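# Set shelf board level on four cabinet pegs

## Task

Place the shelf board inside the cabinet so it sits flat on all four shelf pegs and release it. It counts only if, at the end, the gripper holds nothing loose, the board stays put without the robot supporting it, the whole hand and arm are outside the cabinet with the hand at least about a fingernail's width clear of the cabinet's sides, back and top, and the arm is still.

## Robot and tools

Robot: one arm with six revolute joints and a two-finger gripper. Joint order everywhere (rows, Joint positions, Joint velocities, torques): waist, shoulder, elbow, wrist pitch, wrist yaw, wrist roll, then the gripper. The fingers point along the gripper's +x axis and close along its y axis. The reported end_effector_position is the point between the finger pads, roughly 3-4 cm behind the fingertips.

Frame: scene frame origin on the table top beneath the arm base; +z up; +x forward; +y to the left when facing +x. Positions in metres, orientation as a wxyz quaternion, velocities in m/s and rad/s. The base may be tilted against the table, and the printed hand position drifts from the truth, more when the arm is stretched out.

Tool execute_actions, argument actions: a list holding at most one item, or empty. Empty list = look only: no new command, returns state plus pictures. An action item is {"rows": [...], "steps": n} with n from 8 to 15 (default 15); a wait item is {"steps": n} with n up to 300 and no rows. Optional pictures: true adds camera images to any result. Each control step lasts 1/30 s. A refused call sends nothing.

Rows: 1 to 15 rows, each exactly 7 numbers in [-1, 1]. One row is used per step; if rows run out, the last one repeats. The first six numbers are offsets, not poses: they are measured from the joint angles in the latest result that printed them (or, before any such result, and for later calls within the same reply, from where the arm is when the action begins). They are not relative to the previous row. Scale: 1.0 equals 0.9615 rad for waist, shoulder and elbow, 1.713 rad for wrist pitch, 1.767 for wrist yaw, 1.728 for wrist roll. An all-zero row therefore drives the arm back to the reference angles rather than holding still. The seventh number is the absolute gripper opening: +1 fully open (0.088 m pad gap), empty fingers touch near -0.80, values below that add nothing. Closing fully takes at least about 0.5 s.

Joint ranges (rad): waist -3.054..3.054, shoulder 0.000..3.142, elbow 0.000..2.356, wrist pitch -1.571..1.571, wrist yaw -1.571..1.571, wrist roll -3.142..3.142. True ends may differ by up to 0.010 rad. Asking for more than 0.010 rad beyond an end gets the call refused; otherwise an overshoot is clipped at the real end and a "joint sent to its limit" line may appear (possibly about an earlier action still running). Missing that line does not prove there is room left.

Motion: each joint's target may lead its measured angle only by 0.211 rad (waist, shoulder, elbow), 0.213 (pitch), 0.267 (yaw), 0.228 (roll), and all targets are pulled back if they would put the hand over 70 mm from where it is, so big moves take several calls. Friction can stop joints short, especially at long reach, and tiny moves may not happen; read Joint positions after each move. The arm keeps heading to the last row's target while you think or wait, until it nearly stops or a step is HELD. HELD marks steps where your row was partly or wholly not sent; "joint command not followed" means the clearance check altered or blocked targets (mounts and posts count as arm).

Gripping: grip_measured is the measured opening on the command scale. To hold something, command an opening clearly below grip_measured; the bigger the gap, the harder the squeeze (max about 34 N per pad). Readings may be off by about 1 mm consistently. Avoid snapping shut fast, which can over-squeeze. Something may occasionally tug on a held part or nudge loose objects.

Faults: if contact torque reaches a joint's load limit (waist 16.8, shoulder 20.8, elbow 20.8, wrist pitch 5.49, wrist yaw 5.47, wrist roll 5.13 N m, held weight included), the arm halts 10 s and drops the rest of the call. Holding loads heats motors; MOTOR HOT appears from 50 °C, at 95 °C an OVER-TEMPERATURE FAULT holds the arm, and if it does not cool within 30-60 s the arm and gripper lose power and go limp. Torque readings are total drive output with offsets and noise, not pure contact load.

Tool zoom_image: camera (cam_head_left, cam_head_right, cam_high, cam_low, cam_wrist; all 504x504) and region [x0, y0, x1, y1] in pixels, origin top-left, at most 504x504; gives a closer look at that camera's latest image. Calibration lines give K, distortion and T_world_to_cam per camera; real cameras may be off by a few degrees and millimetres.

Tool finished_scene: argument scene = the number of the current scene. Replying without any tool call ends everything.

Avoid: dropping or knocking anything off the table, slamming, hard collisions or strong pushes, leaving the board held or propped by the hand, and ending with the hand inside or touching the cabinet or the arm still moving. Open the gripper, withdraw clear of the cabinet, then finish.

Each tool is called after "Call:" in YAML: its name, and indented under it one key for each argument.

## Session

I'll start by looking at the current state of the scene.

Call:
execute_actions:
  actions: []

Scene clock: 0.00 s of 4500.00 s.
end_effector_position=(+0.0383, +0.4087, +0.2204) grip_measured=+0.819 end_effector_quat_wxyz=(-0.294, +0.648, +0.178, -0.679) end_effector_velocity=(-0.001, -0.004, -0.003) end_effector_angular_velocity=(-0.021, -0.005, +0.019)
Joint positions: [ 1.486  1.578  1.357 -0.672 -0.078 -1.494  0.079]
Joint velocities: [-0.002 -0.002 -0.002 -0.022 -0.007 -0.022  0.   ]
Joint torques (N m, as the arm reports them, + toward a larger angle): no reading
Motor temperatures (°C, as the motors report them): [27 28 24 25 27 25]
Heat: hottest shoulder 28 °C (+0.0 °C/min).

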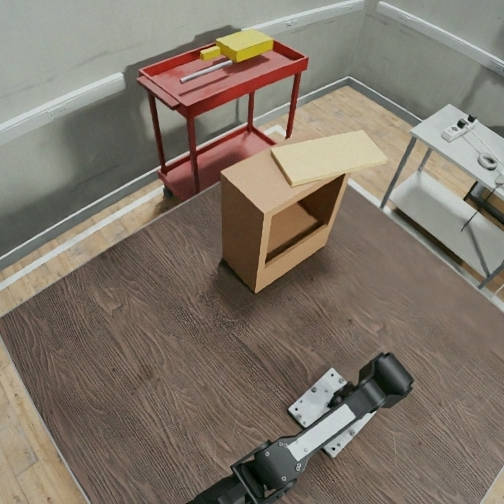

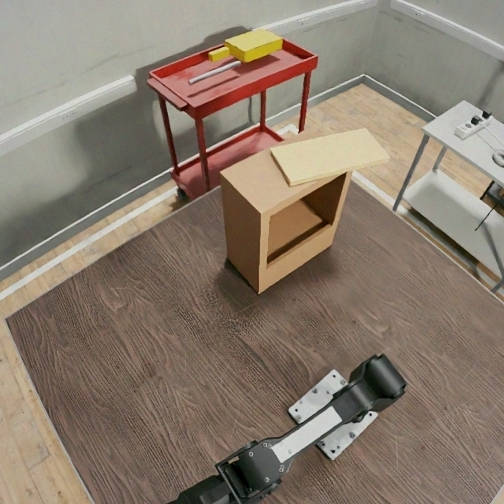

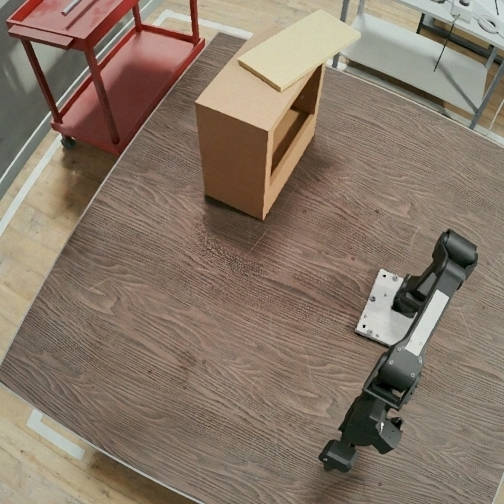

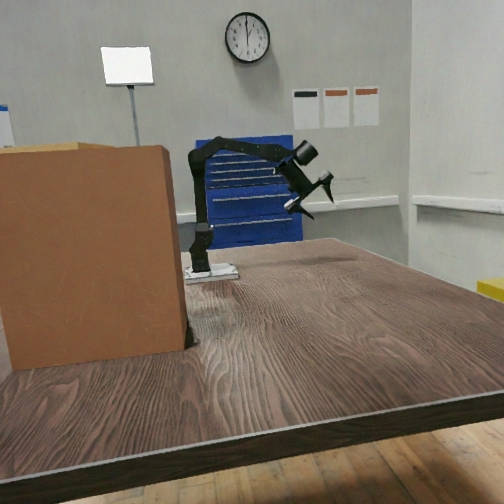

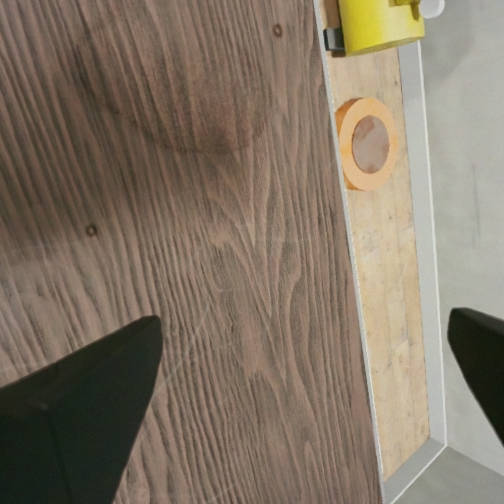

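Call:
zoom_image:
  camera: "cam_head_left"
  region: [200, 110, 400, 310]

Call:
zoom_image:
  camera: "cam_head_right"
  region: [200, 110, 400, 310]

Call:
zoom_image:
  camera: "cam_high"
  region: [170, 0, 390, 230]

Call:
zoom_image:
  camera: "cam_low"
  region: [0, 120, 260, 380]

Region (200, 110, 400, 310) of cam_head_left's 504x504 image, scaled by 2.520, with more detail than that image has.

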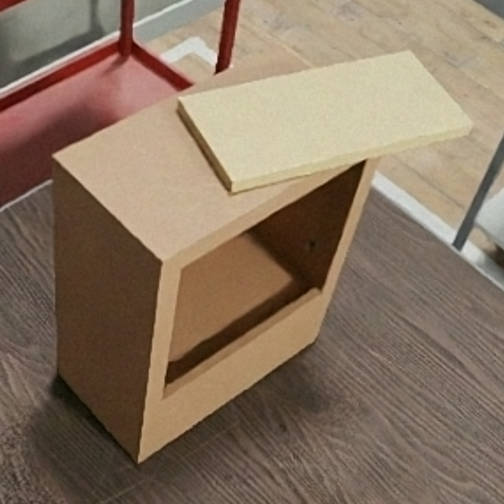

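Region (200, 110, 400, 310) of cam_head_right's 504x504 image, scaled by 2.520, with more detail than that image has.

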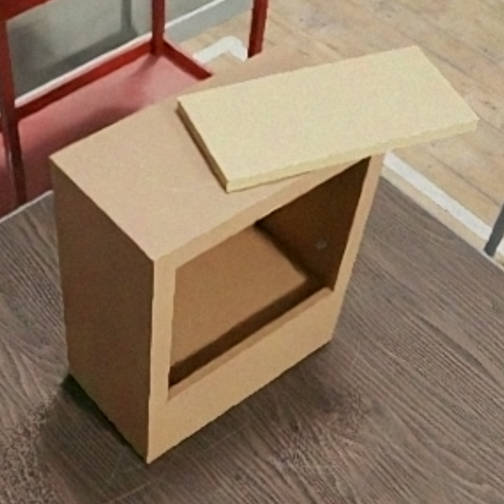

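Region (170, 0, 390, 230) of cam_high's 504x504 image, scaled by 2.191, with more detail than that image has; it fills the left 482 columns of this view, and the rest is white.

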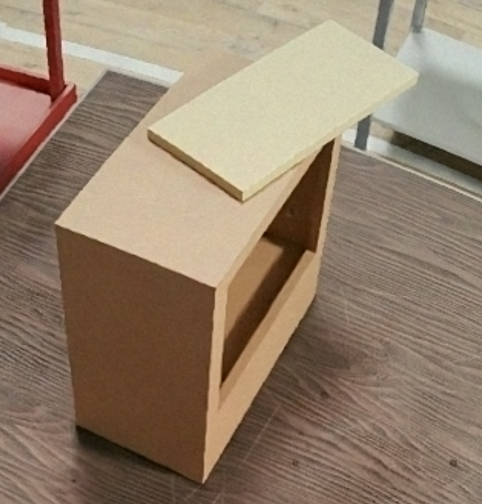

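Region (0, 120, 260, 380) of cam_low's 504x504 image, scaled by 1.938, with more detail than that image has.

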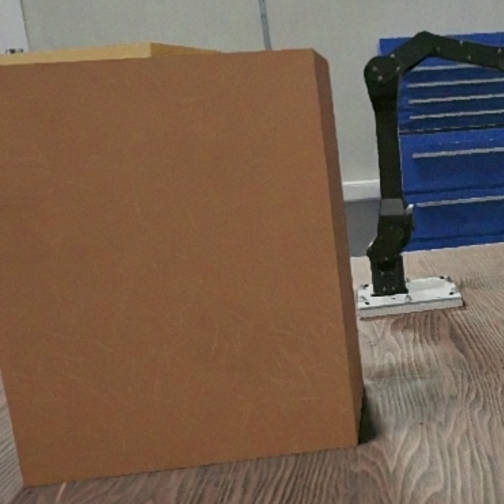

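Call:
zoom_image:
  camera: "cam_head_left"
  region: [250, 160, 360, 270]

Call:
zoom_image:
  camera: "cam_head_left"
  region: [270, 340, 420, 490]

Call:
zoom_image:
  camera: "cam_high"
  region: [340, 220, 490, 370]

Call:
zoom_image:
  camera: "cam_head_right"
  region: [270, 340, 420, 490]

Region (250, 160, 360, 270) of cam_head_left's 504x504 image, scaled by 4.582, with more detail than that image has.

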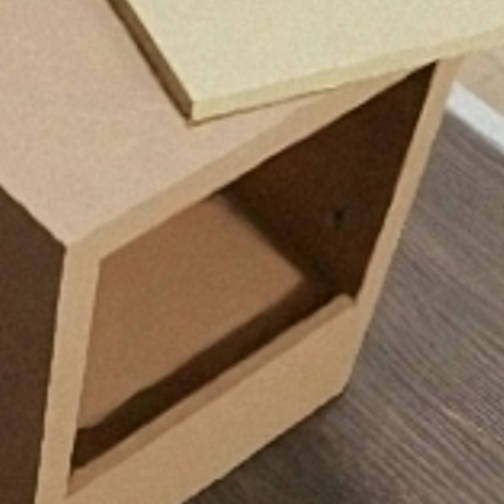

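Region (270, 340, 420, 490) of cam_head_left's 504x504 image, scaled by 3.360, with more detail than that image has.

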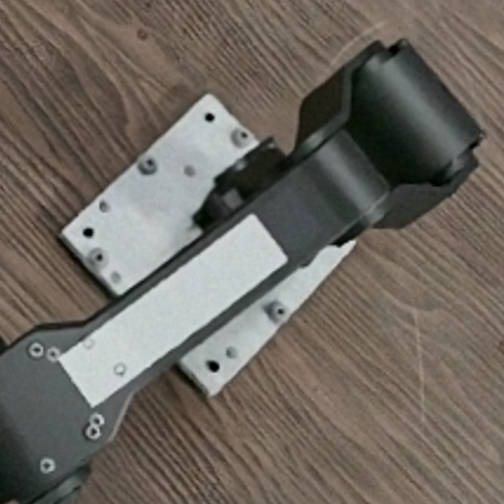

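Region (340, 220, 490, 370) of cam_high's 504x504 image, scaled by 3.360, with more detail than that image has.

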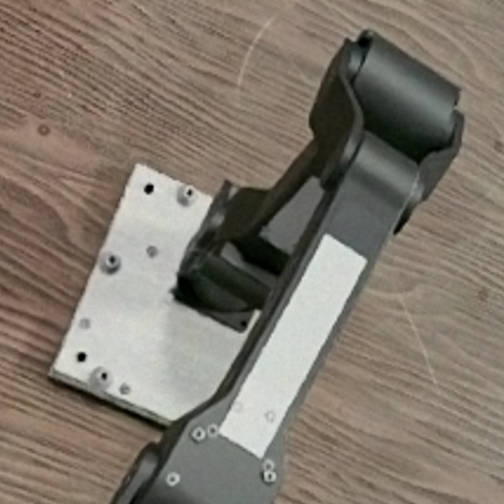

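Region (270, 340, 420, 490) of cam_head_right's 504x504 image, scaled by 3.360, with more detail than that image has.

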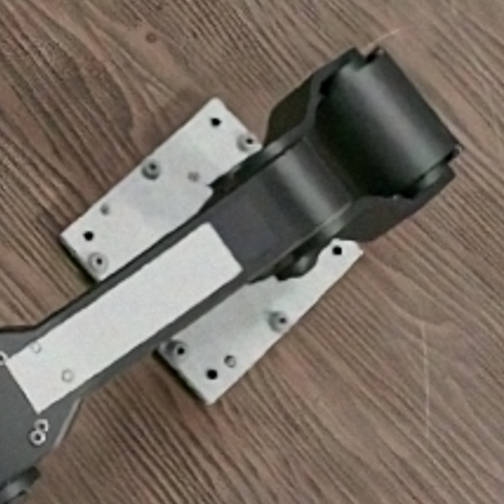

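Call:
execute_actions:
  actions:
    - {"rows": [[-0.03,-0.015,-0.03,0.03,-0.02,0.03,1],[-0.08,-0.04,-0.07,0.07,-0.05,0.07,1],[-0.15,-0.075,-0.13,0.12,-0.1,0.13,1],[-0.22,-0.11,-0.19,0.18,-0.15,0.19,1],[-0.29,-0.145,-0.25,0.24,-0.2,0.25,1],[-0.36,-0.18,-0.31,0.29,-0.25,0.31,1],[-0.43,-0.215,-0.38,0.34,-0.3,0.37,1],[-0.5,-0.25,-0.44,0.39,-0.35,0.43,1],[-0.57,-0.285,-0.5,0.44,-0.4,0.49,1],[-0.64,-0.32,-0.56,0.49,-0.45,0.55,1],[-0.71,-0.355,-0.62,0.54,-0.5,0.61,1],[-0.78,-0.39,-0.68,0.59,-0.55,0.67,1],[-0.85,-0.425,-0.75,0.64,-0.6,0.74,1],[-0.93,-0.46,-0.81,0.69,-0.65,0.8,1],[-1.0,-0.492,-0.875,0.736,-0.706,0.865,1]], "steps": 15}

Call:
execute_actions:
  actions:
    - {"steps": 15}

Scene clock: 15.90 s of 4500.00 s.
end_effector_position=(+0.0784, +0.4015, +0.2307) grip_measured=+0.957 end_effector_quat_wxyz=(+0.450, -0.501, -0.128, +0.728) end_effector_velocity=(+0.330, -0.217, +0.051) end_effector_angular_velocity=(+1.069, +2.019, -1.168)
Joint positions: [ 1.286  1.483  1.174 -0.404 -0.358 -1.216  0.086]
Joint velocities: [-1.551 -0.847 -1.385  1.429 -1.751  1.56   0.01 ]
Joint torques (N m, as the arm reports them, + toward a larger angle): [-0.04 -9.06  6.43  1.88 -0.24  0.17]
Motor temperatures (°C, as the motors report them): [27 30 26 26 27 25]
Heat: hottest shoulder 30 °C (+7.5 °C/min).
Steps of this call (steps 1 to 90: nothing new was sent; then 12.67 s passed at rest; steps 91 to 97: the first 7 steps of this action). Readings (joint positions):
91: [1.484 1.577 1.355 -0.665 -0.084 -1.486]
92: [1.477 1.575 1.346 -0.639 -0.104 -1.463]
94: [1.429 1.553 1.298 -0.550 -0.186 -1.370]
97: the state above

Scene clock: 16.40 s of 4500.00 s.
end_effector_position=(+0.1474, +0.2584, +0.2504) grip_measured=+0.982 end_effector_quat_wxyz=(+0.624, -0.106, -0.058, +0.772) end_effector_velocity=(+0.014, -0.132, +0.038) end_effector_angular_velocity=(+0.404, +0.799, +0.137)
Joint positions: [ 0.597  1.132  0.565  0.315 -1.209 -0.447  0.087]
Joint velocities: [-0.647 -0.056 -0.491  1.414 -0.945  1.546  0.   ]
Joint torques (N m, as the arm reports them, + toward a larger angle): [ 0.08 -5.47  8.05  2.21 -0.24  0.12]
Motor temperatures (°C, as the motors report them): [27 30 26 26 27 25]
Heat: hottest shoulder 30 °C (+7.3 °C/min).
Kept back: nothing.
Steps of this call (steps 1 to 8: the last 8 steps of your previous action; steps 9 to 15: the robot went on to your last target). Readings (joint positions):
1: [1.235 1.453 1.127 -0.357 -0.416 -1.165]
2: [1.184 1.423 1.081 -0.309 -0.475 -1.114]
4: [1.085 1.360 0.989 -0.212 -0.595 -1.011]
8: [0.892 1.226 0.808 -0.018 -0.834 -0.806]
15: the state above

Call:
execute_actions:
  actions:
    - {"rows": [[-0.12,-0.028,-0.051,0.16,-0.066,0.259,1],[-0.18,-0.028,-0.051,0.16,-0.066,0.259,1],[-0.25,-0.028,-0.051,0.16,-0.066,0.259,1],[-0.32,-0.028,-0.051,0.16,-0.066,0.259,1],[-0.4,-0.028,-0.051,0.16,-0.066,0.259,1],[-1.0,-0.028,-0.051,0.16,-0.066,0.259,1]], "steps": 15}

Call:
execute_actions:
  actions:
    - {"rows": [[-1.0,0,0,0,0,0,1]], "steps": 15}

Scene clock: 17.00 s of 4500.00 s.
end_effector_position=(+0.1968, +0.2028, +0.2744) grip_measured=+0.982 end_effector_quat_wxyz=(+0.704, -0.008, -0.008, +0.710) end_effector_velocity=(+0.292, -0.292, +0.006) end_effector_angular_velocity=(+0.025, +0.015, -1.436)
Joint positions: [ 0.299  1.111  0.526  0.584 -1.324 -0.009  0.087]
Joint velocities: [-1.458 -0.002 -0.002  0.022 -0.022  0.037 -0.   ]
Joint torques (N m, as the arm reports them, + toward a larger angle): [-0.41 -3.75  6.26  1.72  0.    0.11]
Motor temperatures (°C, as the motors report them): [27 30 26 26 27 25]
Heat: hottest shoulder 30 °C (+7.1 °C/min).
Steps of this call (steps 1 to 11: the robot went on to your last target; steps 12 to 18: the first 7 steps of this action). Readings (joint positions):
12: [0.527 1.111 0.527 0.574 -1.320 -0.032]
13: [0.511 1.111 0.527 0.578 -1.323 -0.026]
15: [0.443 1.111 0.526 0.581 -1.324 -0.017]
18: the state above

Scene clock: 17.50 s of 4500.00 s.
end_effector_position=(+0.2806, +0.0228, +0.2758) grip_measured=+0.982 end_effector_quat_wxyz=(+0.908, -0.005, -0.007, +0.420) end_effector_velocity=(+0.033, -0.405, -0.002) end_effector_angular_velocity=(+0.024, +0.014, -1.431)
Joint positions: [-0.413  1.111  0.526  0.587 -1.324 -0.004  0.087]
Joint velocities: [-1.424 -0.002 -0.002 -0.022  0.007 -0.007 -0.   ]
Joint torques (N m, as the arm reports them, + toward a larger angle): [-0.23 -3.17  7.31  1.6   0.06  0.05]
Motor temperatures (°C, as the motors report them): [27 30 26 26 27 25]
Heat: hottest shoulder 30 °C (+6.9 °C/min).
Steps of this call (steps 1 to 8: the last 8 steps of your previous action; steps 9 to 15: the first 7 steps of this action, its rows measured from where the robot was after step 8). Readings (joint positions):
8: [-0.082 1.111 0.526 0.587 -1.324 -0.004]
9: [-0.129 1.111 0.526 0.587 -1.324 -0.004]
10: [-0.177 1.111 0.526 0.587 -1.324 -0.004]
12: [-0.271 1.111 0.526 0.587 -1.324 -0.004]
15: the state above

Call:
execute_actions:
  actions:
    - {"rows": [[-0.903,0,0,0,0,0,1]], "steps": 15}

Call:
execute_actions:
  actions:
    - {"steps": 18}
  pictures: true

Scene clock: 18.03 s of 4500.00 s.
end_effector_position=(+0.2198, -0.1772, +0.2750) grip_measured=+0.982 end_effector_quat_wxyz=(+0.998, -0.003, -0.007, +0.058) end_effector_velocity=(-0.198, -0.247, -0.005) end_effector_angular_velocity=(+0.005, +0.002, -1.109)
Joint positions: [-1.163  1.111  0.526  0.587 -1.323 -0.004  0.087]
Joint velocities: [-1.116 -0.002 -0.007 -0.007 -0.007 -0.022 -0.   ]
Joint torques (N m, as the arm reports them, + toward a larger angle): [ 0.53 -3.06  7.32  1.58  0.02 -0.01]
Motor temperatures (°C, as the motors report them): [27 30 26 27 27 25]
Heat: hottest shoulder 30 °C (+6.7 °C/min).
Steps of this call (steps 1 to 8: the last 8 steps of your previous action; step 9: the robot went on to your last target; steps 10 to 16: the first 7 steps of this action). Readings (joint positions):
10: [-0.886 1.111 0.526 0.587 -1.324 -0.004]
11: [-0.933 1.111 0.526 0.587 -1.324 -0.004]
13: [-1.028 1.111 0.526 0.587 -1.324 -0.004]
16: the state above

Scene clock: 18.63 s of 4500.00 s.
end_effector_position=(+0.1984, -0.2012, +0.2747) grip_measured=+0.982 end_effector_quat_wxyz=(+1.000, -0.003, -0.007, +0.002) end_effector_velocity=(-0.002, +0.000, +0.000) end_effector_angular_velocity=(-0.014, -0.002, -0.000)
Joint positions: [-1.277  1.111  0.526  0.587 -1.324 -0.004  0.087]
Joint velocities: [-0.007 -0.002 -0.002  0.007 -0.007 -0.007 -0.   ]
Joint torques (N m, as the arm reports them, + toward a larger angle): [-0.34 -3.06  7.36  1.6   0.02  0.01]
Motor temperatures (°C, as the motors report them): [27 30 26 27 27 25]
Heat: hottest shoulder 30 °C (+6.4 °C/min).
Kept back: nothing.
Steps of this call (steps 1 to 8: the last 8 steps of your previous action; steps 9 to 18: the robot went on to your last target). Readings (joint positions):
1: [-1.195 1.111 0.526 0.587 -1.323 -0.004]
2: [-1.216 1.111 0.526 0.587 -1.323 -0.004]
4: [-1.243 1.111 0.526 0.587 -1.324 -0.004]
8: [-1.265 1.111 0.526 0.587 -1.324 -0.004]
18: the state above
camera_calibration (this result's frames):
cam_wrist: T_world_to_cam=[[0.04939, -0.998252, -0.032445, -0.190057], [-0.299933, 0.0161613, -0.953823, 0.357194], [0.952681, 0.0568407, -0.298611, -0.0203738], [0, 0, 0, 1]] pos_world=[0.135931, -0.194339, 0.32845]

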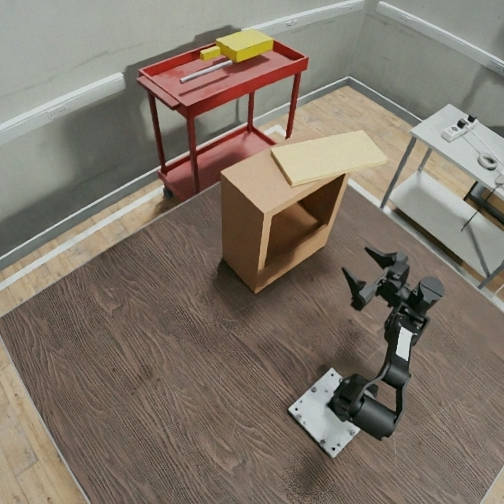

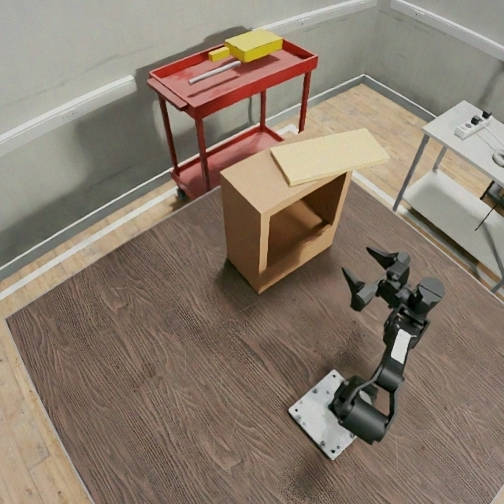

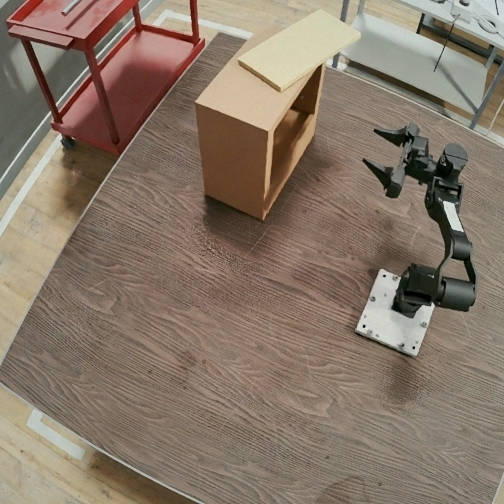

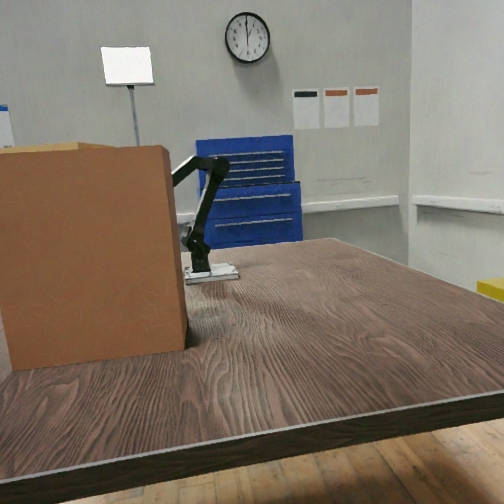

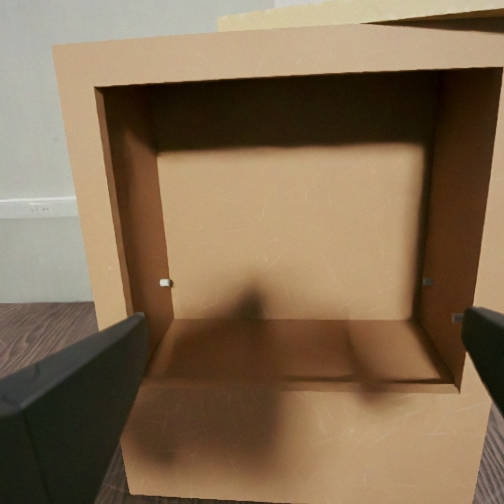

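Call:
zoom_image:
  camera: "cam_wrist"
  region: [40, 0, 240, 200]

Call:
zoom_image:
  camera: "cam_wrist"
  region: [304, 0, 504, 200]

Call:
zoom_image:
  camera: "cam_wrist"
  region: [80, 240, 240, 400]

Call:
zoom_image:
  camera: "cam_wrist"
  region: [344, 250, 504, 410]

Region (40, 0, 240, 200) of cam_wrist's 504x504 image, scaled by 2.520, with more detail than that image has.

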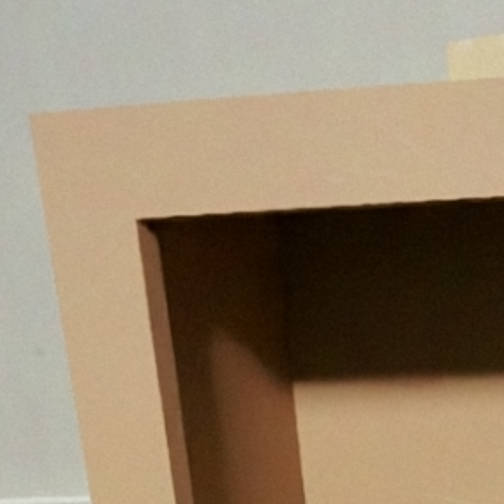

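Region (304, 0, 504, 200) of cam_wrist's 504x504 image, scaled by 2.520, with more detail than that image has.

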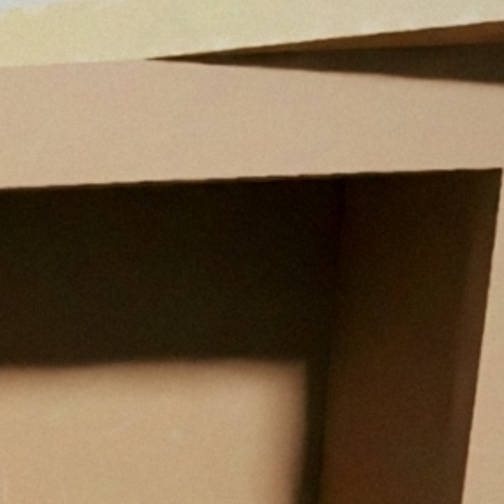

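Region (80, 240, 240, 400) of cam_wrist's 504x504 image, scaled by 3.150, with more detail than that image has.

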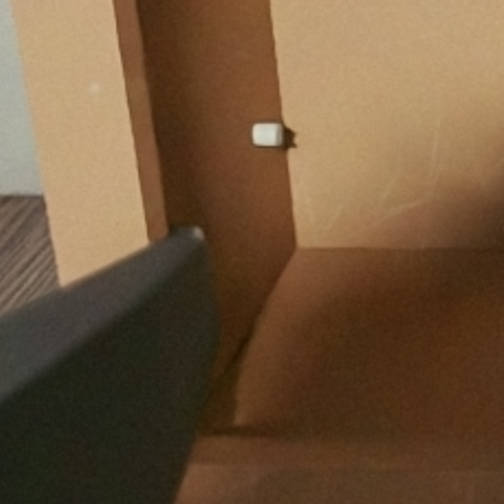

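Region (344, 250, 504, 410) of cam_wrist's 504x504 image, scaled by 3.150, with more detail than that image has.

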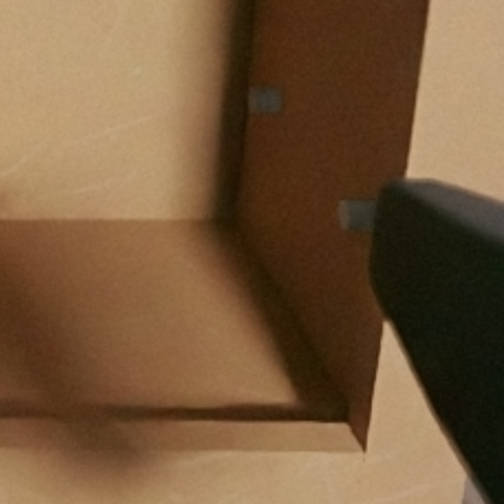

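Call:
zoom_image:
  camera: "cam_wrist"
  region: [100, 364, 240, 504]

Call:
zoom_image:
  camera: "cam_wrist"
  region: [240, 364, 504, 504]

Call:
zoom_image:
  camera: "cam_wrist"
  region: [200, 0, 400, 100]

Region (100, 364, 240, 504) of cam_wrist's 504x504 image, scaled by 3.600, with more detail than that image has.

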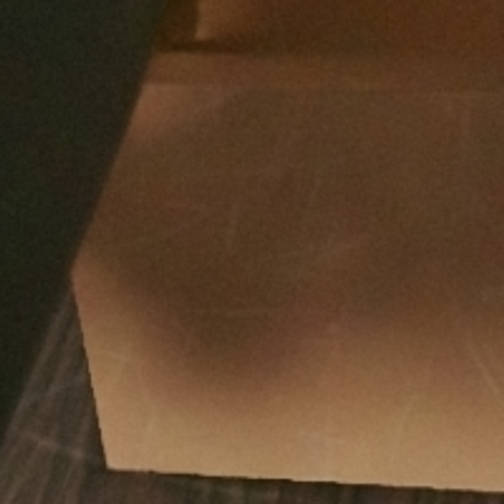

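Region (240, 364, 504, 504) of cam_wrist's 504x504 image, scaled by 1.909, with more detail than that image has; it fills the top 267 rows of this view, and the rest is white.

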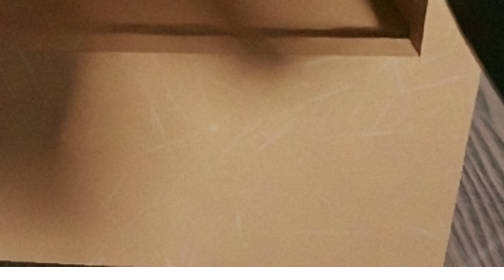

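Region (200, 0, 400, 100) of cam_wrist's 504x504 image, scaled by 2.520, with more detail than that image has.

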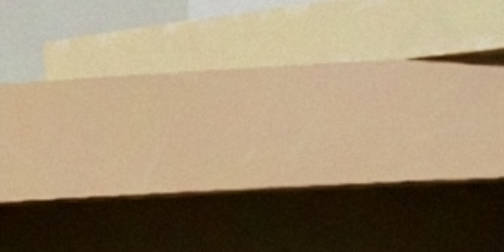

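Call:
zoom_image:
  camera: "cam_high"
  region: [350, 110, 480, 240]

Call:
zoom_image:
  camera: "cam_head_left"
  region: [330, 230, 460, 360]

Region (350, 110, 480, 240) of cam_high's 504x504 image, scaled by 3.877, with more detail than that image has.

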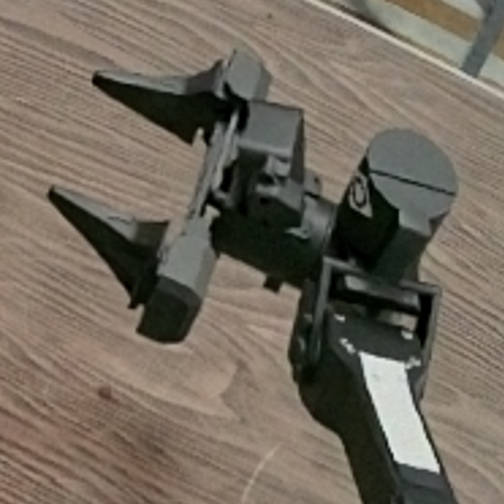

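Region (330, 230, 460, 360) of cam_head_left's 504x504 image, scaled by 3.877, with more detail than that image has.

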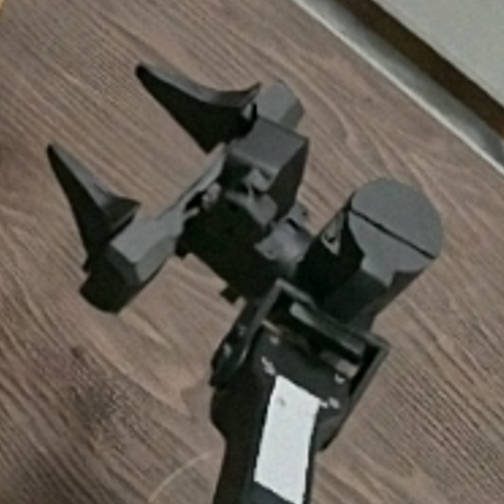

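Call:
execute_actions:
  actions:
    - {"rows": [[0.005,0.008,0.016,-0.004,0.007,0.03,1],[0.015,0.025,0.047,-0.013,0.02,0.08,1],[0.03,0.05,0.095,-0.026,0.04,0.14,0.95],[0.045,0.076,0.143,-0.04,0.06,0.2,0.9],[0.06,0.102,0.19,-0.053,0.08,0.26,0.85],[0.075,0.127,0.24,-0.067,0.1,0.32,0.8],[0.09,0.153,0.29,-0.08,0.12,0.38,0.75],[0.105,0.178,0.335,-0.093,0.14,0.44,0.7],[0.12,0.204,0.385,-0.107,0.16,0.5,0.65],[0.135,0.229,0.43,-0.12,0.18,0.56,0.6],[0.15,0.255,0.48,-0.133,0.2,0.62,0.6],[0.165,0.28,0.53,-0.147,0.22,0.7,0.6],[0.185,0.31,0.59,-0.164,0.245,0.8,0.6],[0.21,0.36,0.68,-0.19,0.28,0.9,0.6],[0.251,0.424,0.8,-0.221,0.33,0.903,0.6]], "steps": 15}

Call:
execute_actions:
  actions:
    - {"steps": 36}
  pictures: true

Scene clock: 30.40 s of 4500.00 s.
end_effector_position=(+0.2126, -0.2309, +0.2962) grip_measured=+0.874 end_effector_quat_wxyz=(+0.989, +0.145, -0.010, -0.033) end_effector_velocity=(+0.123, -0.231, +0.203) end_effector_angular_velocity=(+1.506, -0.104, -0.479)
Joint positions: [-1.234  1.184  0.661  0.512 -1.21   0.28   0.082]
Joint velocities: [ 0.349  0.603  1.179 -0.549  0.842  1.531 -0.054]
Joint torques (N m, as the arm reports them, + toward a larger angle): [ 0.42 -2.72  9.18  1.67  0.1   0.08]
Motor temperatures (°C, as the motors report them): [27 29 27 27 27 25]
Heat: hottest shoulder 29 °C (+2.0 °C/min).
Steps of this call (steps 1 to 15: the robot went on to your last target; steps 16 to 90: nothing new was sent; then 8.53 s passed at rest; steps 91 to 97: the first 7 steps of this action). Readings (joint positions):
91: [-1.277 1.111 0.526 0.586 -1.324 0.004]
92: [-1.277 1.113 0.530 0.582 -1.319 0.030]
94: [-1.266 1.129 0.560 0.560 -1.289 0.126]
97: the state above

Scene clock: 31.60 s of 4500.00 s.
end_effector_position=(+0.2882, -0.3358, +0.3898) grip_measured=+0.600 end_effector_quat_wxyz=(+0.700, +0.694, -0.120, -0.119) end_effector_velocity=(-0.001, +0.001, +0.001) end_effector_angular_velocity=(+0.014, -0.011, +0.005)
Joint positions: [-1.039  1.508  1.285  0.21  -0.744  1.55   0.068]
Joint velocities: [-0.002 -0.002 -0.002  0.007 -0.007  0.022  0.   ]
Joint torques (N m, as the arm reports them, + toward a larger angle): [ 0.47 -5.68  9.39  1.92  0.12  0.01]
Motor temperatures (°C, as the motors report them): [27 29 28 27 27 25]
Heat: hottest shoulder 29 °C (+1.9 °C/min).
Kept back: nothing.
Steps of this call (steps 1 to 8: the last 8 steps of your previous action; steps 9 to 36: the robot went on to your last target). Readings (joint positions):
1: [-1.223 1.204 0.702 0.493 -1.180 0.331]
2: [-1.210 1.225 0.744 0.473 -1.150 0.382]
4: [-1.183 1.269 0.831 0.432 -1.085 0.485]
8: [-1.120 1.373 1.016 0.329 -0.924 0.689]
36: the state above
camera_calibration (this result's frames):
cam_wrist: T_world_to_cam=[[0.0563533, 0.0127764, -0.998329, 0.388862], [0.020672, 0.999689, 0.0139606, 0.356692], [0.998197, -0.0214242, 0.0560717, -0.2416], [0, 0, 0, 1]] pos_world=[0.211878, -0.366725, 0.396779]

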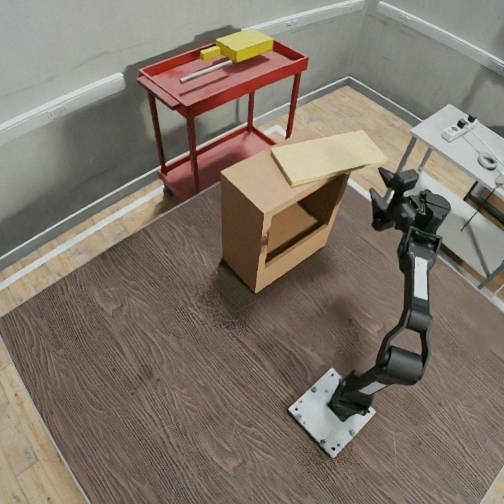

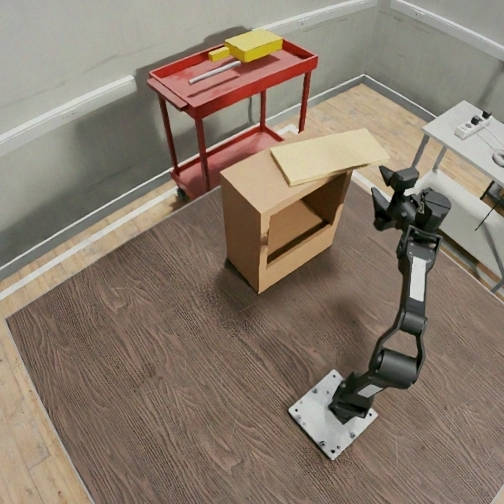

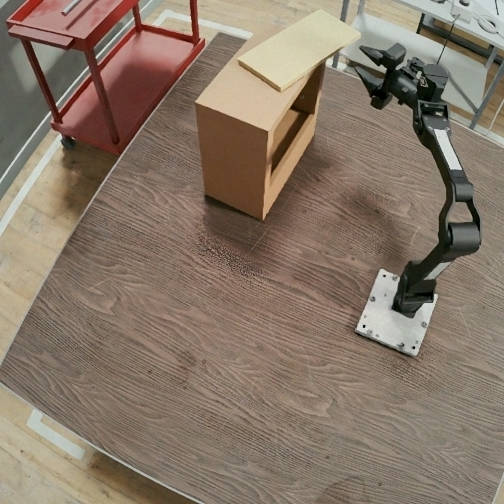

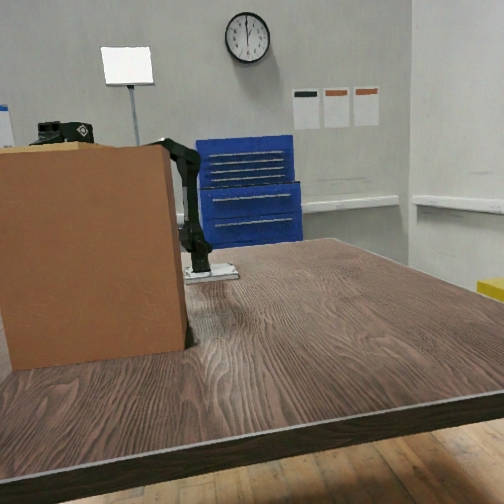

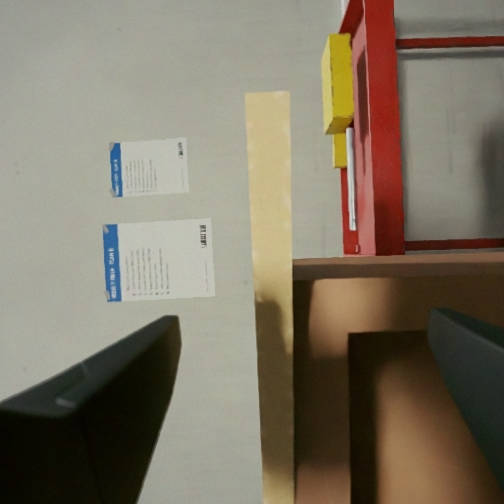

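Call:
zoom_image:
  camera: "cam_wrist"
  region: [200, 70, 400, 270]

Call:
zoom_image:
  camera: "cam_wrist"
  region: [150, 240, 460, 504]

Region (200, 70, 400, 270) of cam_wrist's 504x504 image, scaled by 2.520, with more detail than that image has.

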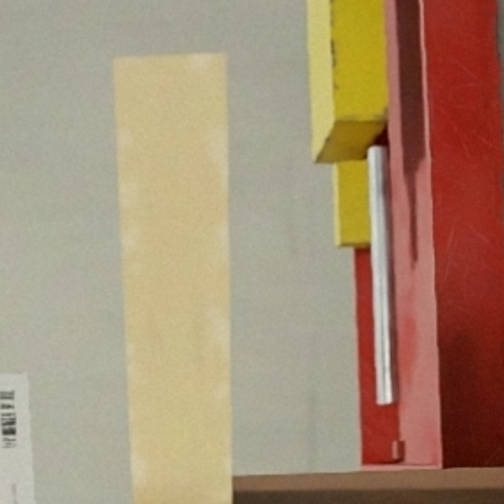

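Region (150, 240, 460, 504) of cam_wrist's 504x504 image, scaled by 1.626, with more detail than that image has; it fills the top 429 rows of this view, and the rest is white.

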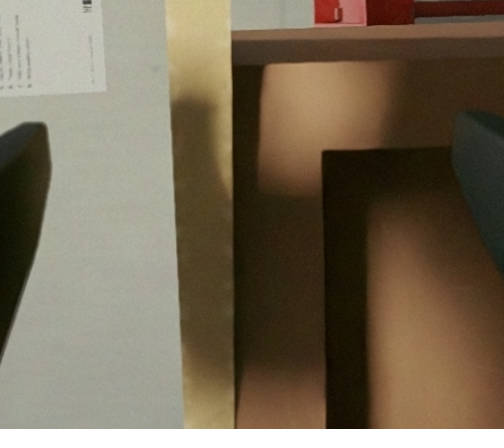

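Call:
zoom_image:
  camera: "cam_wrist"
  region: [284, 240, 504, 350]

Call:
zoom_image:
  camera: "cam_high"
  region: [230, 0, 430, 130]

Region (284, 240, 504, 350) of cam_wrist's 504x504 image, scaled by 2.291, with more detail than that image has.

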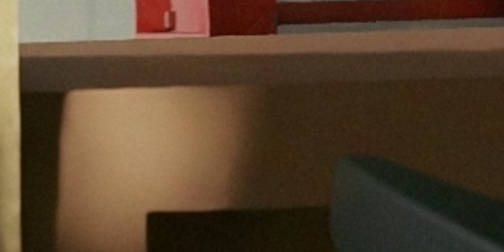

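Region (230, 0, 430, 130) of cam_high's 504x504 image, scaled by 2.520, with more detail than that image has; it fills the top 328 rows of this view, and the rest is white.

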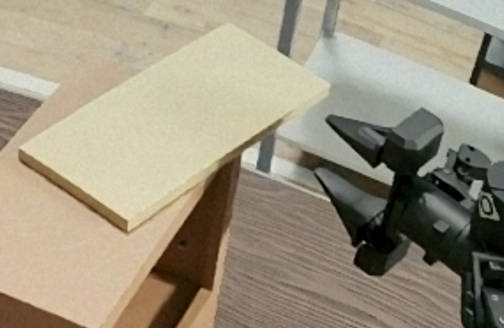

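Call:
execute_actions:
  actions:
    - {"rows": [[0.002,0.003,0.006,0,0.001,0.002,0.58],[0.007,0.012,0.018,0,0.004,0.002,0.55],[0.015,0.026,0.036,0,0.008,0.002,0.52],[0.025,0.044,0.058,0,0.013,0.002,0.49],[0.037,0.066,0.082,0,0.02,0.002,0.46],[0.051,0.09,0.108,-0.001,0.027,0.002,0.43],[0.065,0.115,0.135,-0.001,0.035,0.002,0.4],[0.079,0.141,0.162,-0.002,0.042,0.002,0.37],[0.093,0.166,0.189,-0.002,0.05,0.002,0.34],[0.107,0.19,0.214,-0.003,0.057,0.002,0.31],[0.119,0.212,0.237,-0.003,0.063,0.002,0.28],[0.129,0.23,0.256,-0.004,0.069,0.002,0.25],[0.137,0.244,0.271,-0.004,0.073,0.002,0.22],[0.142,0.253,0.281,-0.004,0.076,0.002,0.2],[0.1442,0.2566,0.2842,-0.004,0.0767,0.002,0.2]], "steps": 15}

Call:
execute_actions:
  actions:
    - {"steps": 20}
  pictures: true

Scene clock: 37.03 s of 4500.00 s.
end_effector_position=(+0.2996, -0.3418, +0.3980) grip_measured=+0.487 end_effector_quat_wxyz=(+0.703, +0.690, -0.126, -0.117) end_effector_velocity=(+0.137, -0.056, +0.067) end_effector_angular_velocity=(-0.150, -0.066, +0.003)
Joint positions: [-1.015  1.547  1.342  0.209 -0.715  1.553  0.063]
Joint velocities: [ 0.276  0.447  0.589  0.007  0.271 -0.022 -0.038]
Joint torques (N m, as the arm reports them, + toward a larger angle): [ 0.86 -4.81  9.07  2.05  0.05 -0.02]
Motor temperatures (°C, as the motors report them): [27 30 29 28 27 25]
Heat: hottest shoulder 30 °C (+3.2 °C/min).
Steps of this call (steps 1 to 30: the robot went on to your last target; steps 31 to 90: nothing new was sent; then 2.20 s passed at rest; steps 91 to 97: the first 7 steps of this action). Readings (joint positions):
91: [-1.039 1.508 1.285 0.209 -0.744 1.553]
92: [-1.039 1.508 1.286 0.209 -0.743 1.553]
94: [-1.035 1.514 1.296 0.209 -0.737 1.553]
97: the state above

Scene clock: 37.70 s of 4500.00 s.
end_effector_position=(+0.3601, -0.3617, +0.4002) grip_measured=+0.203 end_effector_quat_wxyz=(+0.705, +0.689, -0.125, -0.112) end_effector_velocity=(+0.002, +0.006, +0.013) end_effector_angular_velocity=(-0.047, -0.011, +0.014)
Joint positions: [-0.905  1.738  1.547  0.203 -0.612  1.553  0.049]
Joint velocities: [ 0.007 -0.007  0.017  0.007 -0.007 -0.022 -0.001]
Joint torques (N m, as the arm reports them, + toward a larger angle): [ 0.53 -7.01  9.25  2.09  0.1  -0.05]
Motor temperatures (°C, as the motors report them): [27 30 29 28 27 25]
Heat: hottest shoulder 30 °C (+3.2 °C/min).
Kept back: nothing.
Steps of this call (steps 1 to 8: the last 8 steps of your previous action; steps 9 to 20: the robot went on to your last target). Readings (joint positions):
1: [-1.005 1.564 1.363 0.209 -0.705 1.553]
2: [-0.994 1.582 1.385 0.209 -0.695 1.553]
4: [-0.970 1.623 1.430 0.209 -0.673 1.553]
8: [-0.927 1.698 1.502 0.206 -0.635 1.553]
20: the state above
camera_calibration (this result's frames):
cam_wrist: T_world_to_cam=[[0.0705154, -0.00458207, -0.9975, 0.383795], [0.0185561, 0.999822, -0.00328097, 0.38866], [0.997338, -0.0182783, 0.0705879, -0.318803], [0, 0, 0, 1]] pos_world=[0.283679, -0.39266, 0.406614]

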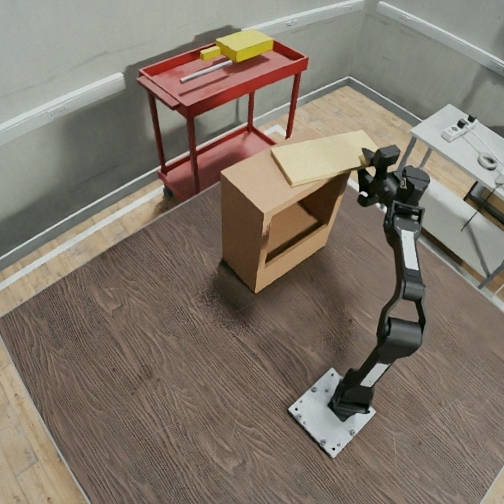

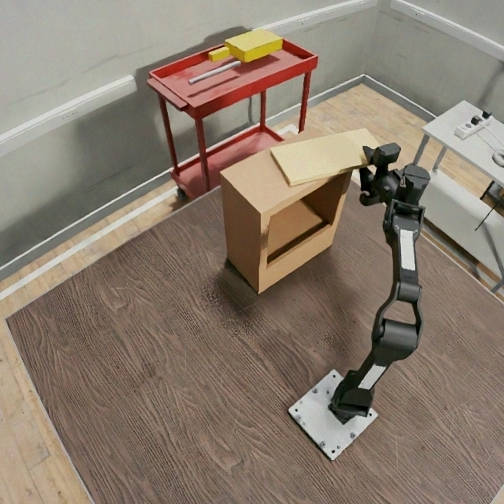

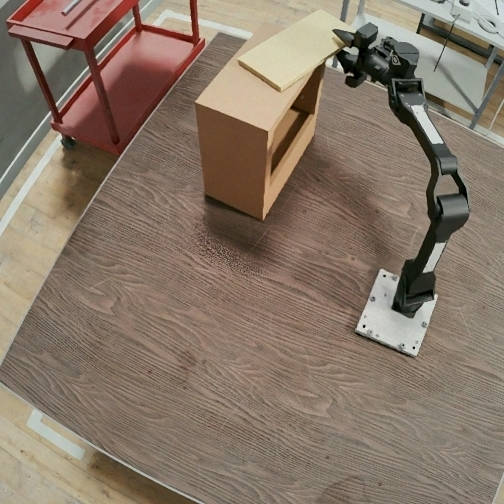

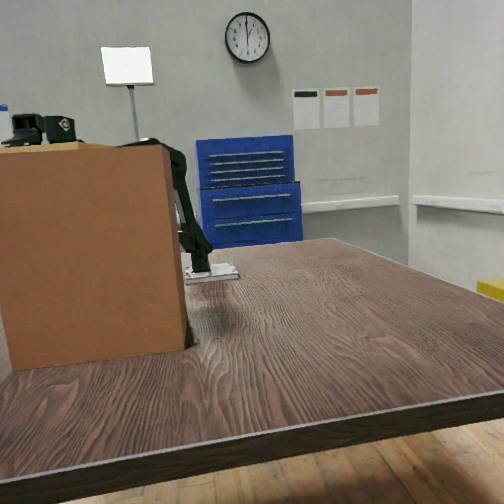

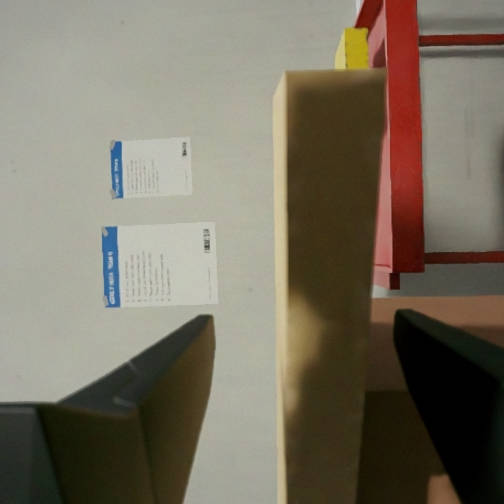

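Call:
execute_actions:
  actions:
    - {"rows": [[0,0.004,0,0,0,0,0.12],[0,0.004,0,0,0,0,0.04],[0,0.004,0,0,0,0,-0.04],[0,0.004,0,0,0,0,-0.12],[0,0.004,0,0,0,0,-0.2],[0,0.004,0,0,0,0,-0.28],[0,0.004,0,0,0,0,-0.34],[0,0.004,0,0,0,0,-0.4],[0,0.004,0,0,0,0,-0.45],[0,0.004,0,0,0,0,-0.5],[0,0.004,0,0,0,0,-0.55],[0,0.004,0,0,0,0,-0.6],[0,0.004,0,0,0,0,-0.65],[0,0.004,0,0,0,0,-0.7],[0,0.004,0,0,0,0,-0.75]], "steps": 15}

Call:
execute_actions:
  actions:
    - {"steps": 16}
  pictures: true

Scene clock: 38.47 s of 4500.00 s.
end_effector_position=(+0.3607, -0.3617, +0.3996) grip_measured=-0.122 end_effector_quat_wxyz=(+0.705, +0.689, -0.125, -0.112) end_effector_velocity=(-0.000, +0.003, -0.004) end_effector_angular_velocity=(-0.003, +0.020, +0.019)
Joint positions: [-0.904  1.739  1.547  0.203 -0.611  1.553  0.033]
Joint velocities: [-0.002 -0.002 -0.002 -0.022 -0.022 -0.022 -0.094]
Joint torques (N m, as the arm reports them, + toward a larger angle): [ 0.   -8.62  8.13  2.12  0.02 -0.04]
Motor temperatures (°C, as the motors report them): [27 30 29 28 27 25]
Heat: hottest shoulder 30 °C (+3.1 °C/min).
Steps of this call (steps 1 to 15: the robot went on to your last target; step 16: nothing new was sent; steps 17 to 23: the first 7 steps of this action). Readings (joint positions):
17: [-0.904 1.739 1.547 0.203 -0.611 1.553]
18: [-0.904 1.739 1.547 0.203 -0.611 1.553]
20: [-0.904 1.739 1.547 0.203 -0.611 1.553]
23: the state above

Scene clock: 39.00 s of 4500.00 s.
end_effector_position=(+0.3607, -0.3618, +0.3996) grip_measured=-0.519 end_effector_quat_wxyz=(+0.703, +0.691, -0.126, -0.112) end_effector_velocity=(-0.004, -0.002, +0.004) end_effector_angular_velocity=(+0.011, -0.014, -0.014)
Joint positions: [-0.904  1.739  1.547  0.203 -0.611  1.559  0.014]
Joint velocities: [-0.007 -0.007 -0.002  0.007  0.007  0.022  0.   ]
Joint torques (N m, as the arm reports them, + toward a larger angle): [ 0.03 -8.59  8.13  2.13 -0.01 -0.3 ]
Motor temperatures (°C, as the motors report them): [27 30 29 28 27 25]
Heat: hottest shoulder 30 °C (+3.1 °C/min).
Kept back: nothing.
Steps of this call (steps 1 to 8: the last 8 steps of your previous action; steps 9 to 15: the robot went on to your last target; step 16: nothing new was sent). Readings (joint positions):
1: [-0.904 1.739 1.547 0.203 -0.611 1.553]
2: [-0.904 1.739 1.547 0.203 -0.611 1.553]
4: [-0.904 1.739 1.547 0.203 -0.611 1.553]
8: [-0.904 1.739 1.547 0.203 -0.611 1.558]
16: the state above
The arm was judged still, so your last target was given up. Only a new action makes it travel on or press farther. Fingers that are still opening or closing keep moving.
camera_calibration (this result's frames):
cam_wrist: T_world_to_cam=[[0.0718783, 0.00208748, -0.997411, 0.385076], [0.018791, 0.999817, 0.00344669, 0.386007], [0.997236, -0.0189901, 0.0718259, -0.320066], [0, 0, 0, 1]] pos_world=[0.28425, -0.392818, 0.405737]

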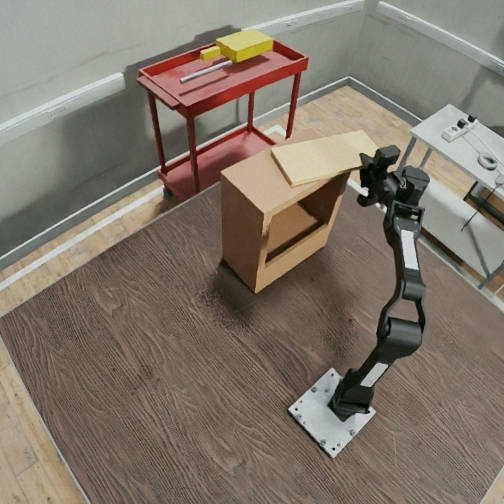

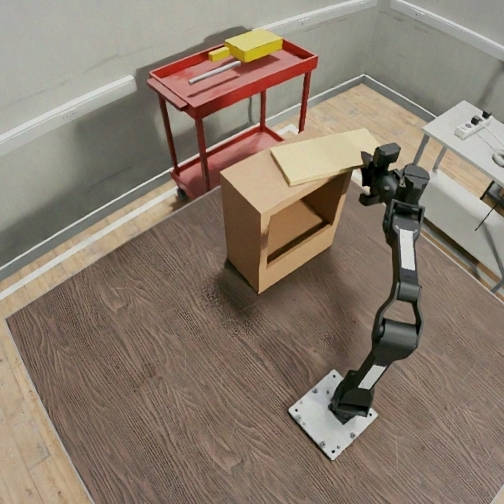

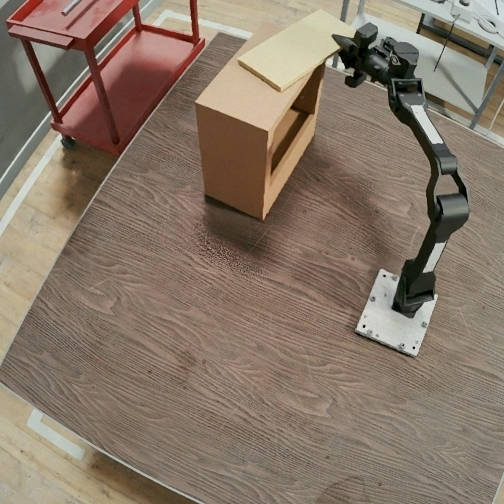

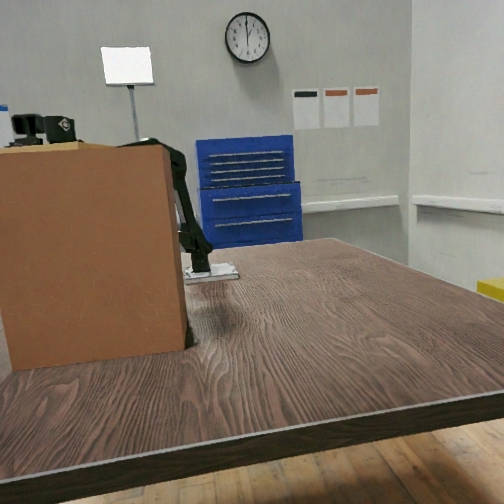

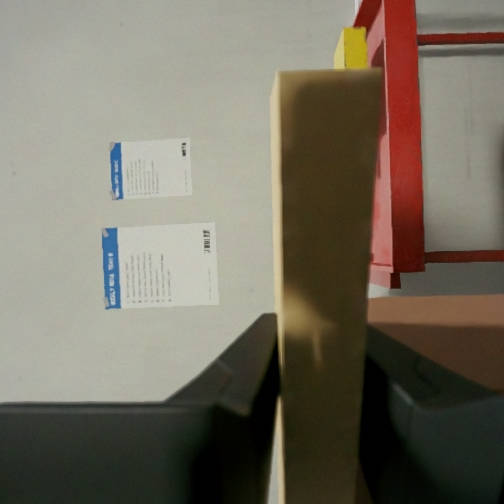

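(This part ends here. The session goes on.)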